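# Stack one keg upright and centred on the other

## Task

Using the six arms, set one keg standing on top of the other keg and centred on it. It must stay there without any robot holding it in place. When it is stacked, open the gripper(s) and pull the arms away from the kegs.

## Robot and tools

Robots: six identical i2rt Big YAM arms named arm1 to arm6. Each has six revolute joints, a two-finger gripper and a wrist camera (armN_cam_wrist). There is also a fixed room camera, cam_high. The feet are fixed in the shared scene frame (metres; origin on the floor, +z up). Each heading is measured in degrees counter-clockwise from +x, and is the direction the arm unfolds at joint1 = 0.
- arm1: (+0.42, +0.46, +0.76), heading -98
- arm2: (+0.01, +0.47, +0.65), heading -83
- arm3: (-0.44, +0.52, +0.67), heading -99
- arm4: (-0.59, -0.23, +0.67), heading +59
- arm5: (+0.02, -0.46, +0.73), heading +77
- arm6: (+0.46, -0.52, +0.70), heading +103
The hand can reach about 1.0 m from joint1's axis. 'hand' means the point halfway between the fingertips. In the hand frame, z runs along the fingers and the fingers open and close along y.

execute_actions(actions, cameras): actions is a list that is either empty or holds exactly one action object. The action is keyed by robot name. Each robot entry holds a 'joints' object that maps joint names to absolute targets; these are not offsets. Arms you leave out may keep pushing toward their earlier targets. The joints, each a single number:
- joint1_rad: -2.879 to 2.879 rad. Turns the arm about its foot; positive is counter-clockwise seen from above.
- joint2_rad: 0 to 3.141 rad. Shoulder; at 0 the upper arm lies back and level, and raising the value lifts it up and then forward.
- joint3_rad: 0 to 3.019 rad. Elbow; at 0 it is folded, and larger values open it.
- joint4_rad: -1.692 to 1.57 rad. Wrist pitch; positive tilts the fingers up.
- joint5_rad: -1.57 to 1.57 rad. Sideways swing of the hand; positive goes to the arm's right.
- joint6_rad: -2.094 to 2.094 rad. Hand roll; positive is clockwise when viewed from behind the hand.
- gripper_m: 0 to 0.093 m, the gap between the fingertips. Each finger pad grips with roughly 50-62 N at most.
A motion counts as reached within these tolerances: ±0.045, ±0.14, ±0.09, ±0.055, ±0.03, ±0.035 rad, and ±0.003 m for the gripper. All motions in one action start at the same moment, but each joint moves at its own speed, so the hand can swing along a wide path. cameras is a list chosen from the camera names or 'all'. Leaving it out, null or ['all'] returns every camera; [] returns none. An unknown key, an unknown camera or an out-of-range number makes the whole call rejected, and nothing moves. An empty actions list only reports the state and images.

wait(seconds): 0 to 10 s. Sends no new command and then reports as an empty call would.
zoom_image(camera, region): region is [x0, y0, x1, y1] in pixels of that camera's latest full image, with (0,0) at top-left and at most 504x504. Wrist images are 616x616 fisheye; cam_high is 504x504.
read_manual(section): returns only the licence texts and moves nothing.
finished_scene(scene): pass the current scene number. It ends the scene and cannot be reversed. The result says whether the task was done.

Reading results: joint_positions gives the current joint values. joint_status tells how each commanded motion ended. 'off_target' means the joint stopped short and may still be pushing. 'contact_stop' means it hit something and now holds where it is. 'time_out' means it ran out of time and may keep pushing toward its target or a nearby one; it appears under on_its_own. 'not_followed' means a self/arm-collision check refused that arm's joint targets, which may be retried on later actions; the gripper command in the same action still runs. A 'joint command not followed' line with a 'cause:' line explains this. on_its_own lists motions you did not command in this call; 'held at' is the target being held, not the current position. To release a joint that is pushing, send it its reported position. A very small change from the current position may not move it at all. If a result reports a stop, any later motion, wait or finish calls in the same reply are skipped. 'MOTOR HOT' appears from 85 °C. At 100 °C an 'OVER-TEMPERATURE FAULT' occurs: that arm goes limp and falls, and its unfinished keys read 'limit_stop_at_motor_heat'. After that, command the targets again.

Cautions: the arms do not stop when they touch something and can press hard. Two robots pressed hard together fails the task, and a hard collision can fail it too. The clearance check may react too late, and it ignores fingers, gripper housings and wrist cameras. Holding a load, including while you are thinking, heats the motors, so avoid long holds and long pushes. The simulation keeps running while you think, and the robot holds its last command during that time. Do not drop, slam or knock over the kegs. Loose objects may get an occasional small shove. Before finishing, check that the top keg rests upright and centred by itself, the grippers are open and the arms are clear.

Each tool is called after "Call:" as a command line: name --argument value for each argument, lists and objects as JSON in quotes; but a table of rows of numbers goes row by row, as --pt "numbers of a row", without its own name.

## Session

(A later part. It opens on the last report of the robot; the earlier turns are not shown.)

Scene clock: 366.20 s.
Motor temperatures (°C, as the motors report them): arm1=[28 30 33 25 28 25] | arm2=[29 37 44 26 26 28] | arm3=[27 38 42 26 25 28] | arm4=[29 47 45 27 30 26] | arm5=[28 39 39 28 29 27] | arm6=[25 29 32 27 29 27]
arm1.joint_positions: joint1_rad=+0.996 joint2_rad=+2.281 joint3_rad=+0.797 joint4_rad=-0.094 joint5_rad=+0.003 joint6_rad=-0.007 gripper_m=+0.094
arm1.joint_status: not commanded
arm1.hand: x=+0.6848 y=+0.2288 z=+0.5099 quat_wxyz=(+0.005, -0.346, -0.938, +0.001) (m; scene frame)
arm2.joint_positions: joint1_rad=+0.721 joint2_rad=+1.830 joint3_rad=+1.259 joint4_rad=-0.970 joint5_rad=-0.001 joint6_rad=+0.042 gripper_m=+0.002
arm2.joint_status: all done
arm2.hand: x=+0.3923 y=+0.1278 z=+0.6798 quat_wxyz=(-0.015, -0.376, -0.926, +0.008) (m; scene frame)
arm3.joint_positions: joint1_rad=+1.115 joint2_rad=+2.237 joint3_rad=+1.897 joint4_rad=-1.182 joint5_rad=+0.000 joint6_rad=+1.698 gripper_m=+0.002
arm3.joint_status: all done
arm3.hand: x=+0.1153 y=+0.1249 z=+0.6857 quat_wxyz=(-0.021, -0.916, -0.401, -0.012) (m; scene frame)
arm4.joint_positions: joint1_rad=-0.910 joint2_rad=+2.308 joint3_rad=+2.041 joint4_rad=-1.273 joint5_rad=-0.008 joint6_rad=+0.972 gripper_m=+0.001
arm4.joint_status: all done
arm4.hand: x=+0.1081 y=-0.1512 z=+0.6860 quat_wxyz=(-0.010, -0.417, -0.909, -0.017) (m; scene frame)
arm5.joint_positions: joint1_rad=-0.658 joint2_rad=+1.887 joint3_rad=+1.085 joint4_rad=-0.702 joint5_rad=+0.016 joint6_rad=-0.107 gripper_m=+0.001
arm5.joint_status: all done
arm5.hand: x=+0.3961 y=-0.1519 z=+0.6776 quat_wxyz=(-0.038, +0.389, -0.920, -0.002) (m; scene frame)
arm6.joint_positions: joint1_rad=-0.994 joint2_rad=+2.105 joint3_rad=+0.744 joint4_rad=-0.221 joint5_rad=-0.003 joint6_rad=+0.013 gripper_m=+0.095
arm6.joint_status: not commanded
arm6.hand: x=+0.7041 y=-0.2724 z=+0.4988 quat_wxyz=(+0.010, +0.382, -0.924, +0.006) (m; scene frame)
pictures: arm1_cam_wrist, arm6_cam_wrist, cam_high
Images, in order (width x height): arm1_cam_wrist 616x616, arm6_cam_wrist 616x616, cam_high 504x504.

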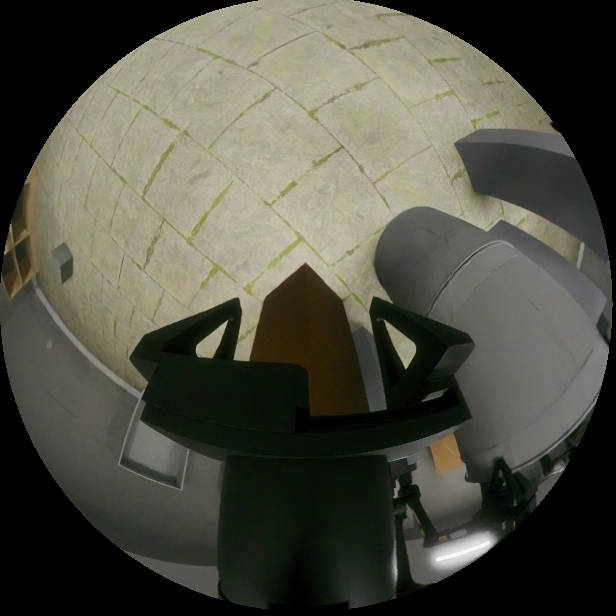

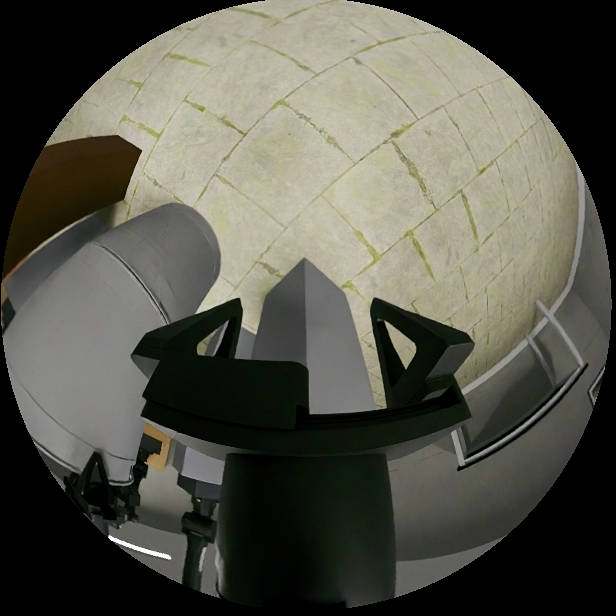

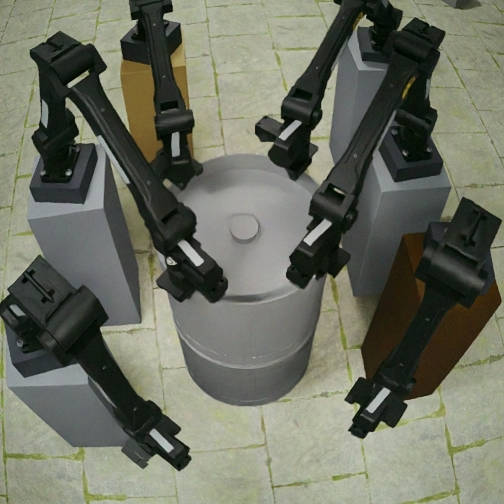

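Call:
execute_actions --actions '[{"arm2":{"joints":{"joint1_rad":0.721,"joint2_rad":1.805,"joint3_rad":1.272,"joint4_rad":-0.97}},"arm3":{"joints":{"joint2_rad":2.21,"joint3_rad":1.91,"joint4_rad":-1.182}},"arm4":{"joints":{"joint1_rad":-0.91,"joint2_rad":2.28,"joint3_rad":2.055,"joint4_rad":-1.273}},"arm5":{"joints":{"joint1_rad":-0.658,"joint2_rad":1.86,"joint3_rad":1.098,"joint4_rad":-0.702}}}]' --cameras '[]'

Call:
execute_actions --actions '[{"arm2":{"joints":{"gripper_m":0.05}},"arm3":{"joints":{"gripper_m":0.05}},"arm4":{"joints":{"gripper_m":0.05}},"arm5":{"joints":{"gripper_m":0.05}}}]' --cameras '[]'

Call:
execute_actions --actions '[{"arm2":{"joints":{"joint2_rad":1.6,"joint4_rad":-1.17}},"arm3":{"joints":{"joint2_rad":2.04,"joint4_rad":-1.36}},"arm4":{"joints":{"joint2_rad":2.11,"joint4_rad":-1.45}},"arm5":{"joints":{"joint2_rad":1.64,"joint4_rad":-0.92}}}]' --cameras '[]'

Call:
execute_actions --actions '[{"arm2":{"joints":{"joint2_rad":1.1}},"arm3":{"joints":{"joint2_rad":1.4,"joint3_rad":1.6}},"arm4":{"joints":{"joint2_rad":1.4,"joint3_rad":1.6}},"arm5":{"joints":{"joint2_rad":1.1}}}]'

Call:
zoom_image --camera "cam_high" --region '[130,130,370,410]'

Call:
zoom_image --camera "arm1_cam_wrist" --region '[370,200,550,340]'

Call:
zoom_image --camera "arm6_cam_wrist" --region '[60,200,240,340]'

Scene clock: 376.97 s.
Motor temperatures (°C, as the motors report them): arm1=[28 30 33 25 28 25] | arm2=[29 37 43 26 26 28] | arm3=[27 37 43 26 25 28] | arm4=[29 47 47 27 30 26] | arm5=[28 38 39 28 29 27] | arm6=[25 29 31 27 29 27]
arm1.joint_positions: joint1_rad=+0.996 joint2_rad=+2.281 joint3_rad=+0.797 joint4_rad=-0.094 joint5_rad=+0.003 joint6_rad=-0.007 gripper_m=+0.094
arm1.joint_status: not commanded
arm1.hand: x=+0.6848 y=+0.2288 z=+0.5099 quat_wxyz=(+0.005, -0.346, -0.938, +0.001) (m; scene frame)
arm2.joint_positions: joint1_rad=+0.721 joint2_rad=+1.835 joint3_rad=+1.259 joint4_rad=-0.970 joint5_rad=-0.001 joint6_rad=+0.042 gripper_m=+0.002
arm2.joint_status: all done
arm2.hand: x=+0.3921 y=+0.1281 z=+0.6778 quat_wxyz=(-0.013, -0.376, -0.926, +0.007) (m; scene frame)
arm3.joint_positions: joint1_rad=+1.115 joint2_rad=+2.239 joint3_rad=+1.897 joint4_rad=-1.182 joint5_rad=+0.002 joint6_rad=+1.699 gripper_m=+0.002
arm3.joint_status: all done
arm3.hand: x=+0.1151 y=+0.1251 z=+0.6840 quat_wxyz=(-0.020, -0.916, -0.401, -0.011) (m; scene frame)
arm4.joint_positions: joint1_rad=-0.911 joint2_rad=+2.311 joint3_rad=+2.041 joint4_rad=-1.273 joint5_rad=-0.008 joint6_rad=+0.973 gripper_m=+0.001
arm4.joint_status: all done
arm4.hand: x=+0.1078 y=-0.1517 z=+0.6839 quat_wxyz=(-0.008, -0.418, -0.908, -0.016) (m; scene frame)
arm5.joint_positions: joint1_rad=-0.659 joint2_rad=+1.892 joint3_rad=+1.083 joint4_rad=-0.699 joint5_rad=+0.016 joint6_rad=-0.108 gripper_m=+0.001
arm5.joint_status: all done
arm5.hand: x=+0.3958 y=-0.1526 z=+0.6751 quat_wxyz=(-0.036, +0.389, -0.921, -0.002) (m; scene frame)
arm6.joint_positions: joint1_rad=-0.994 joint2_rad=+2.105 joint3_rad=+0.744 joint4_rad=-0.221 joint5_rad=-0.003 joint6_rad=+0.013 gripper_m=+0.095
arm6.joint_status: not commanded
arm6.hand: x=+0.7041 y=-0.2724 z=+0.4988 quat_wxyz=(+0.010, +0.382, -0.924, +0.006) (m; scene frame)
pictures: none
No camera images: the call's "cameras" was empty. Leave "cameras" out to get every camera's image.

Scene clock: 377.60 s.
Motor temperatures (°C, as the motors report them): arm1=[28 30 33 25 28 25] | arm2=[29 37 43 26 26 28] | arm3=[27 37 43 26 25 28] | arm4=[29 47 46 27 30 26] | arm5=[28 38 39 28 29 27] | arm6=[25 29 31 27 29 27]
arm1.joint_positions: joint1_rad=+0.996 joint2_rad=+2.281 joint3_rad=+0.797 joint4_rad=-0.094 joint5_rad=+0.003 joint6_rad=-0.007 gripper_m=+0.094
arm1.joint_status: not commanded
arm1.hand: x=+0.6848 y=+0.2288 z=+0.5099 quat_wxyz=(+0.005, -0.346, -0.938, +0.001) (m; scene frame)
arm2.joint_positions: joint1_rad=+0.721 joint2_rad=+1.831 joint3_rad=+1.259 joint4_rad=-0.970 joint5_rad=-0.002 joint6_rad=+0.042 gripper_m=+0.050
arm2.joint_status: all done
arm2.hand: x=+0.3926 y=+0.1279 z=+0.6797 quat_wxyz=(-0.016, -0.376, -0.926, +0.007) (m; scene frame)
arm3.joint_positions: joint1_rad=+1.115 joint2_rad=+2.237 joint3_rad=+1.897 joint4_rad=-1.181 joint5_rad=+0.000 joint6_rad=+1.699 gripper_m=+0.050
arm3.joint_status: all done
arm3.hand: x=+0.1154 y=+0.1252 z=+0.6852 quat_wxyz=(-0.021, -0.916, -0.401, -0.012) (m; scene frame)
arm4.joint_positions: joint1_rad=-0.911 joint2_rad=+2.305 joint3_rad=+2.041 joint4_rad=-1.271 joint5_rad=-0.005 joint6_rad=+0.968 gripper_m=+0.050
arm4.joint_status: all done
arm4.hand: x=+0.1091 y=-0.1521 z=+0.6886 quat_wxyz=(-0.013, -0.416, -0.909, -0.017) (m; scene frame)
arm5.joint_positions: joint1_rad=-0.660 joint2_rad=+1.869 joint3_rad=+1.083 joint4_rad=-0.698 joint5_rad=+0.005 joint6_rad=-0.107 gripper_m=+0.050
arm5.joint_status: all done
arm5.hand: x=+0.3982 y=-0.1489 z=+0.6857 quat_wxyz=(-0.046, +0.388, -0.920, -0.010) (m; scene frame)
arm6.joint_positions: joint1_rad=-0.994 joint2_rad=+2.105 joint3_rad=+0.744 joint4_rad=-0.221 joint5_rad=-0.003 joint6_rad=+0.013 gripper_m=+0.095
arm6.joint_status: not commanded
arm6.hand: x=+0.7041 y=-0.2724 z=+0.4988 quat_wxyz=(+0.010, +0.382, -0.924, +0.006) (m; scene frame)
pictures: none
No camera images: the call's "cameras" was empty. Leave "cameras" out to get every camera's image.

Scene clock: 378.93 s.
Motor temperatures (°C, as the motors report them): arm1=[28 30 33 25 28 25] | arm2=[29 37 43 26 26 28] | arm3=[27 37 43 26 25 28] | arm4=[29 47 46 27 30 26] | arm5=[28 38 39 28 29 27] | arm6=[25 29 31 27 29 27]
arm1.joint_positions: joint1_rad=+0.996 joint2_rad=+2.281 joint3_rad=+0.797 joint4_rad=-0.094 joint5_rad=+0.003 joint6_rad=-0.007 gripper_m=+0.094
arm1.joint_status: not commanded
arm1.hand: x=+0.6848 y=+0.2288 z=+0.5099 quat_wxyz=(+0.005, -0.346, -0.938, +0.001) (m; scene frame)
arm2.joint_positions: joint1_rad=+0.721 joint2_rad=+1.583 joint3_rad=+1.259 joint4_rad=-1.158 joint5_rad=-0.002 joint6_rad=+0.042 gripper_m=+0.050
arm2.joint_status: all done
arm2.hand: x=+0.3665 y=+0.1520 z=+0.7949 quat_wxyz=(-0.044, -0.376, -0.926, +0.017) (m; scene frame)
arm3.joint_positions: joint1_rad=+1.115 joint2_rad=+2.021 joint3_rad=+1.892 joint4_rad=-1.345 joint5_rad=+0.000 joint6_rad=+1.699 gripper_m=+0.050
arm3.joint_status: all done
arm3.hand: x=+0.0903 y=+0.1431 z=+0.8200 quat_wxyz=(-0.041, -0.915, -0.401, -0.025) (m; scene frame)
arm4.joint_positions: joint1_rad=-0.911 joint2_rad=+2.112 joint3_rad=+2.041 joint4_rad=-1.442 joint5_rad=-0.004 joint6_rad=+0.968 gripper_m=+0.050
arm4.joint_status: all done
arm4.hand: x=+0.0759 y=-0.1573 z=+0.8153 quat_wxyz=(-0.023, -0.415, -0.909, -0.022) (m; scene frame)
arm5.joint_positions: joint1_rad=-0.660 joint2_rad=+1.618 joint3_rad=+1.083 joint4_rad=-0.910 joint5_rad=+0.005 joint6_rad=-0.107 gripper_m=+0.050
arm5.joint_status: all done
arm5.hand: x=+0.3803 y=-0.1634 z=+0.7953 quat_wxyz=(-0.065, +0.388, -0.919, -0.016) (m; scene frame)
arm6.joint_positions: joint1_rad=-0.994 joint2_rad=+2.105 joint3_rad=+0.744 joint4_rad=-0.221 joint5_rad=-0.003 joint6_rad=+0.013 gripper_m=+0.095
arm6.joint_status: not commanded
arm6.hand: x=+0.7041 y=-0.2724 z=+0.4988 quat_wxyz=(+0.010, +0.382, -0.924, +0.006) (m; scene frame)
pictures: none
No camera images: the call's "cameras" was empty. Leave "cameras" out to get every camera's image.

Scene clock: 380.67 s.
Motor temperatures (°C, as the motors report them): arm1=[28 30 33 25 28 25] | arm2=[29 36 43 26 26 28] | arm3=[27 37 43 26 25 28] | arm4=[29 47 45 27 30 26] | arm5=[28 38 39 28 29 27] | arm6=[25 29 31 27 29 27]
arm1.joint_positions: joint1_rad=+0.996 joint2_rad=+2.281 joint3_rad=+0.797 joint4_rad=-0.094 joint5_rad=+0.003 joint6_rad=-0.007 gripper_m=+0.094
arm1.joint_status: not commanded
arm1.hand: x=+0.6848 y=+0.2288 z=+0.5099 quat_wxyz=(+0.005, -0.346, -0.938, +0.001) (m; scene frame)
arm2.joint_positions: joint1_rad=+0.721 joint2_rad=+1.095 joint3_rad=+1.259 joint4_rad=-1.158 joint5_rad=-0.002 joint6_rad=+0.042 gripper_m=+0.050
arm2.joint_status: all done
arm2.hand: x=+0.3227 y=+0.1926 z=+1.0070 quat_wxyz=(-0.269, -0.360, -0.888, +0.098) (m; scene frame)
arm3.joint_positions: joint1_rad=+1.115 joint2_rad=+1.397 joint3_rad=+1.588 joint4_rad=-1.348 joint5_rad=+0.000 joint6_rad=+1.699 gripper_m=+0.050
arm3.joint_status: all done
arm3.hand: x=-0.0347 y=+0.2320 z=+1.0348 quat_wxyz=(-0.176, -0.897, -0.392, -0.105) (m; scene frame)
arm4.joint_positions: joint1_rad=-0.911 joint2_rad=+1.410 joint3_rad=+1.599 joint4_rad=-1.445 joint5_rad=-0.004 joint6_rad=+0.967 gripper_m=+0.050
arm4.joint_status: all done
arm4.hand: x=-0.1140 y=-0.1806 z=+1.0205 quat_wxyz=(-0.133, -0.410, -0.898, -0.088) (m; scene frame)
arm5.joint_positions: joint1_rad=-0.660 joint2_rad=+1.083 joint3_rad=+1.083 joint4_rad=-0.912 joint5_rad=+0.005 joint6_rad=-0.107 gripper_m=+0.050
arm5.joint_status: all done
arm5.hand: x=+0.3556 y=-0.1832 z=+1.0307 quat_wxyz=(-0.314, +0.367, -0.871, -0.091) (m; scene frame)
arm6.joint_positions: joint1_rad=-0.994 joint2_rad=+2.105 joint3_rad=+0.744 joint4_rad=-0.221 joint5_rad=-0.003 joint6_rad=+0.013 gripper_m=+0.095
arm6.joint_status: not commanded
arm6.hand: x=+0.7041 y=-0.2724 z=+0.4988 quat_wxyz=(+0.010, +0.382, -0.924, +0.006) (m; scene frame)
pictures: arm1_cam_wrist, arm2_cam_wrist, arm3_cam_wrist, arm4_cam_wrist, arm5_cam_wrist, arm6_cam_wrist, cam_high
Images, in order (width x height): arm1_cam_wrist 616x616, arm2_cam_wrist 616x616, arm3_cam_wrist 616x616, arm4_cam_wrist 616x616, arm5_cam_wrist 616x616, arm6_cam_wrist 616x616, cam_high 504x504.

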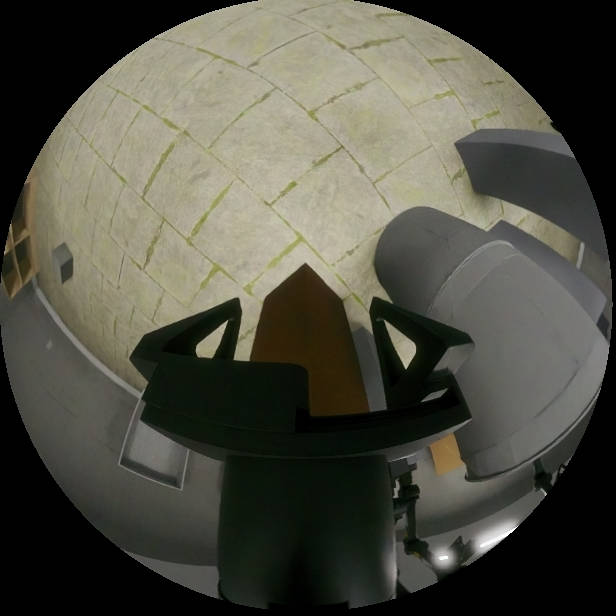

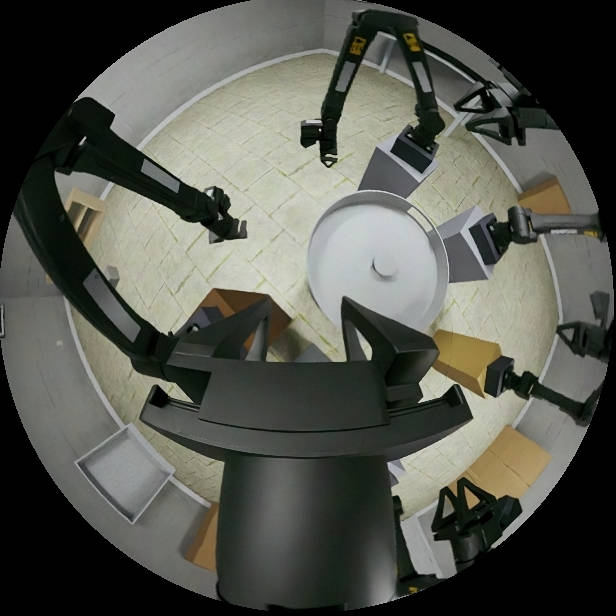

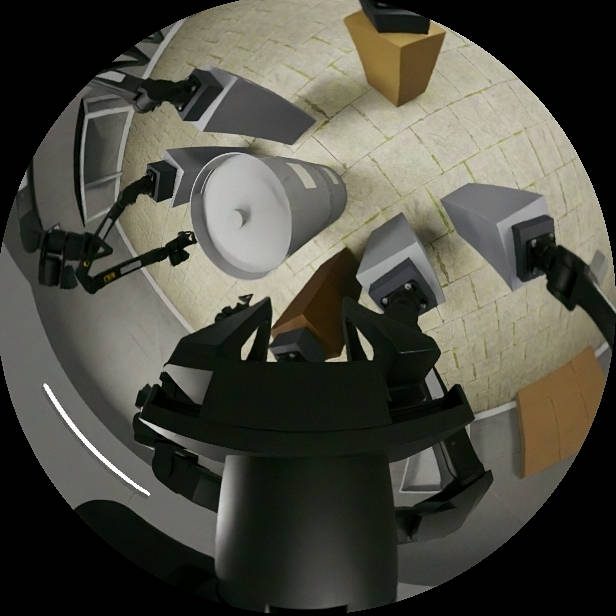

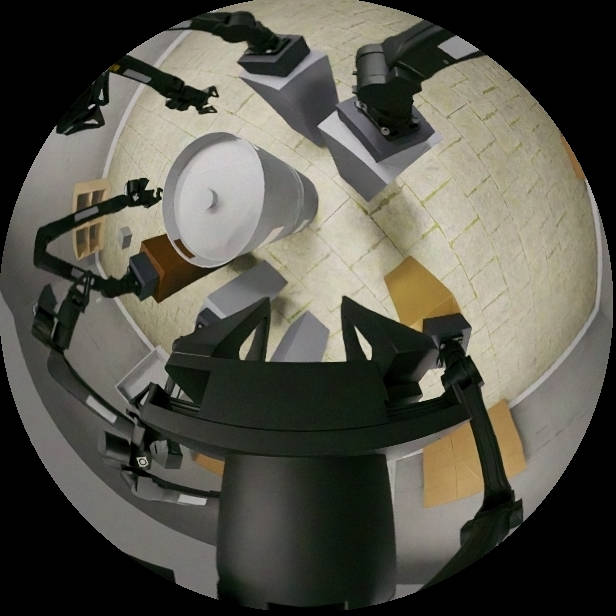

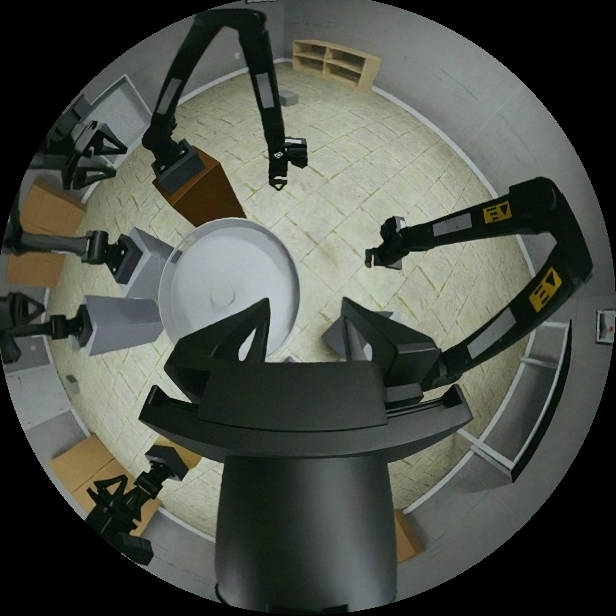

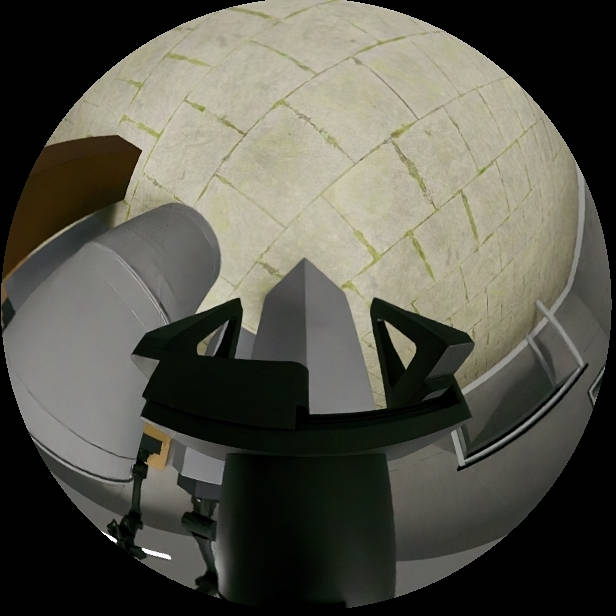

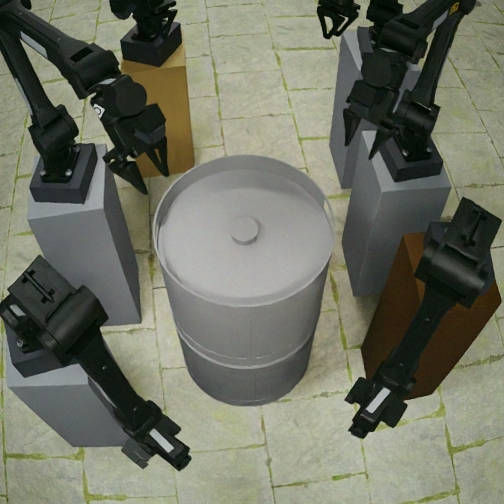

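Region (130, 130, 370, 410) of cam_high's 504x504 image, scaled by 1.800, with more detail than that image has; it fills the left 432 columns of this view, and the rest is white.

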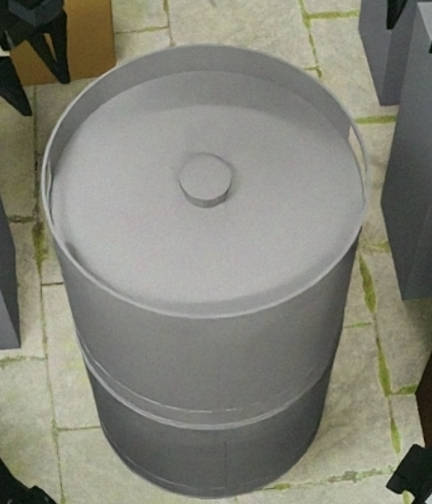

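Region (370, 200, 550, 340) of arm1_cam_wrist's 616x616 image, scaled by 2.800, with more detail than that image has.

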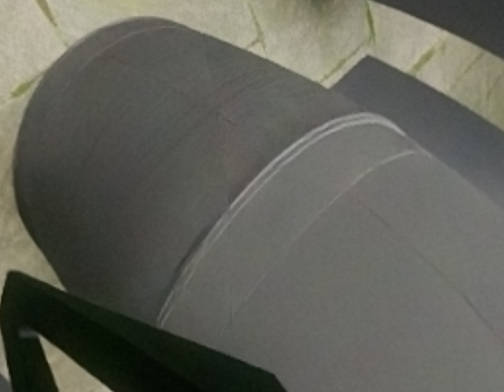

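Region (60, 200, 240, 340) of arm6_cam_wrist's 616x616 image, scaled by 2.800, with more detail than that image has.

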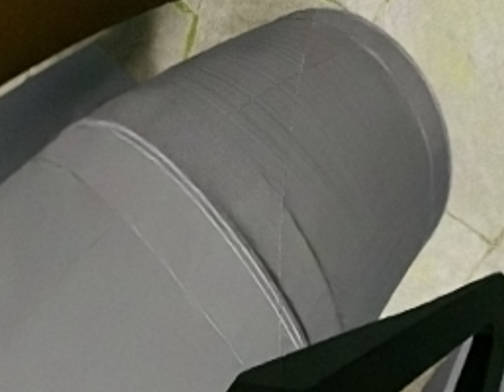

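Seated.

Call:
finished_scene --scene 1

The scene is finished: the task was done.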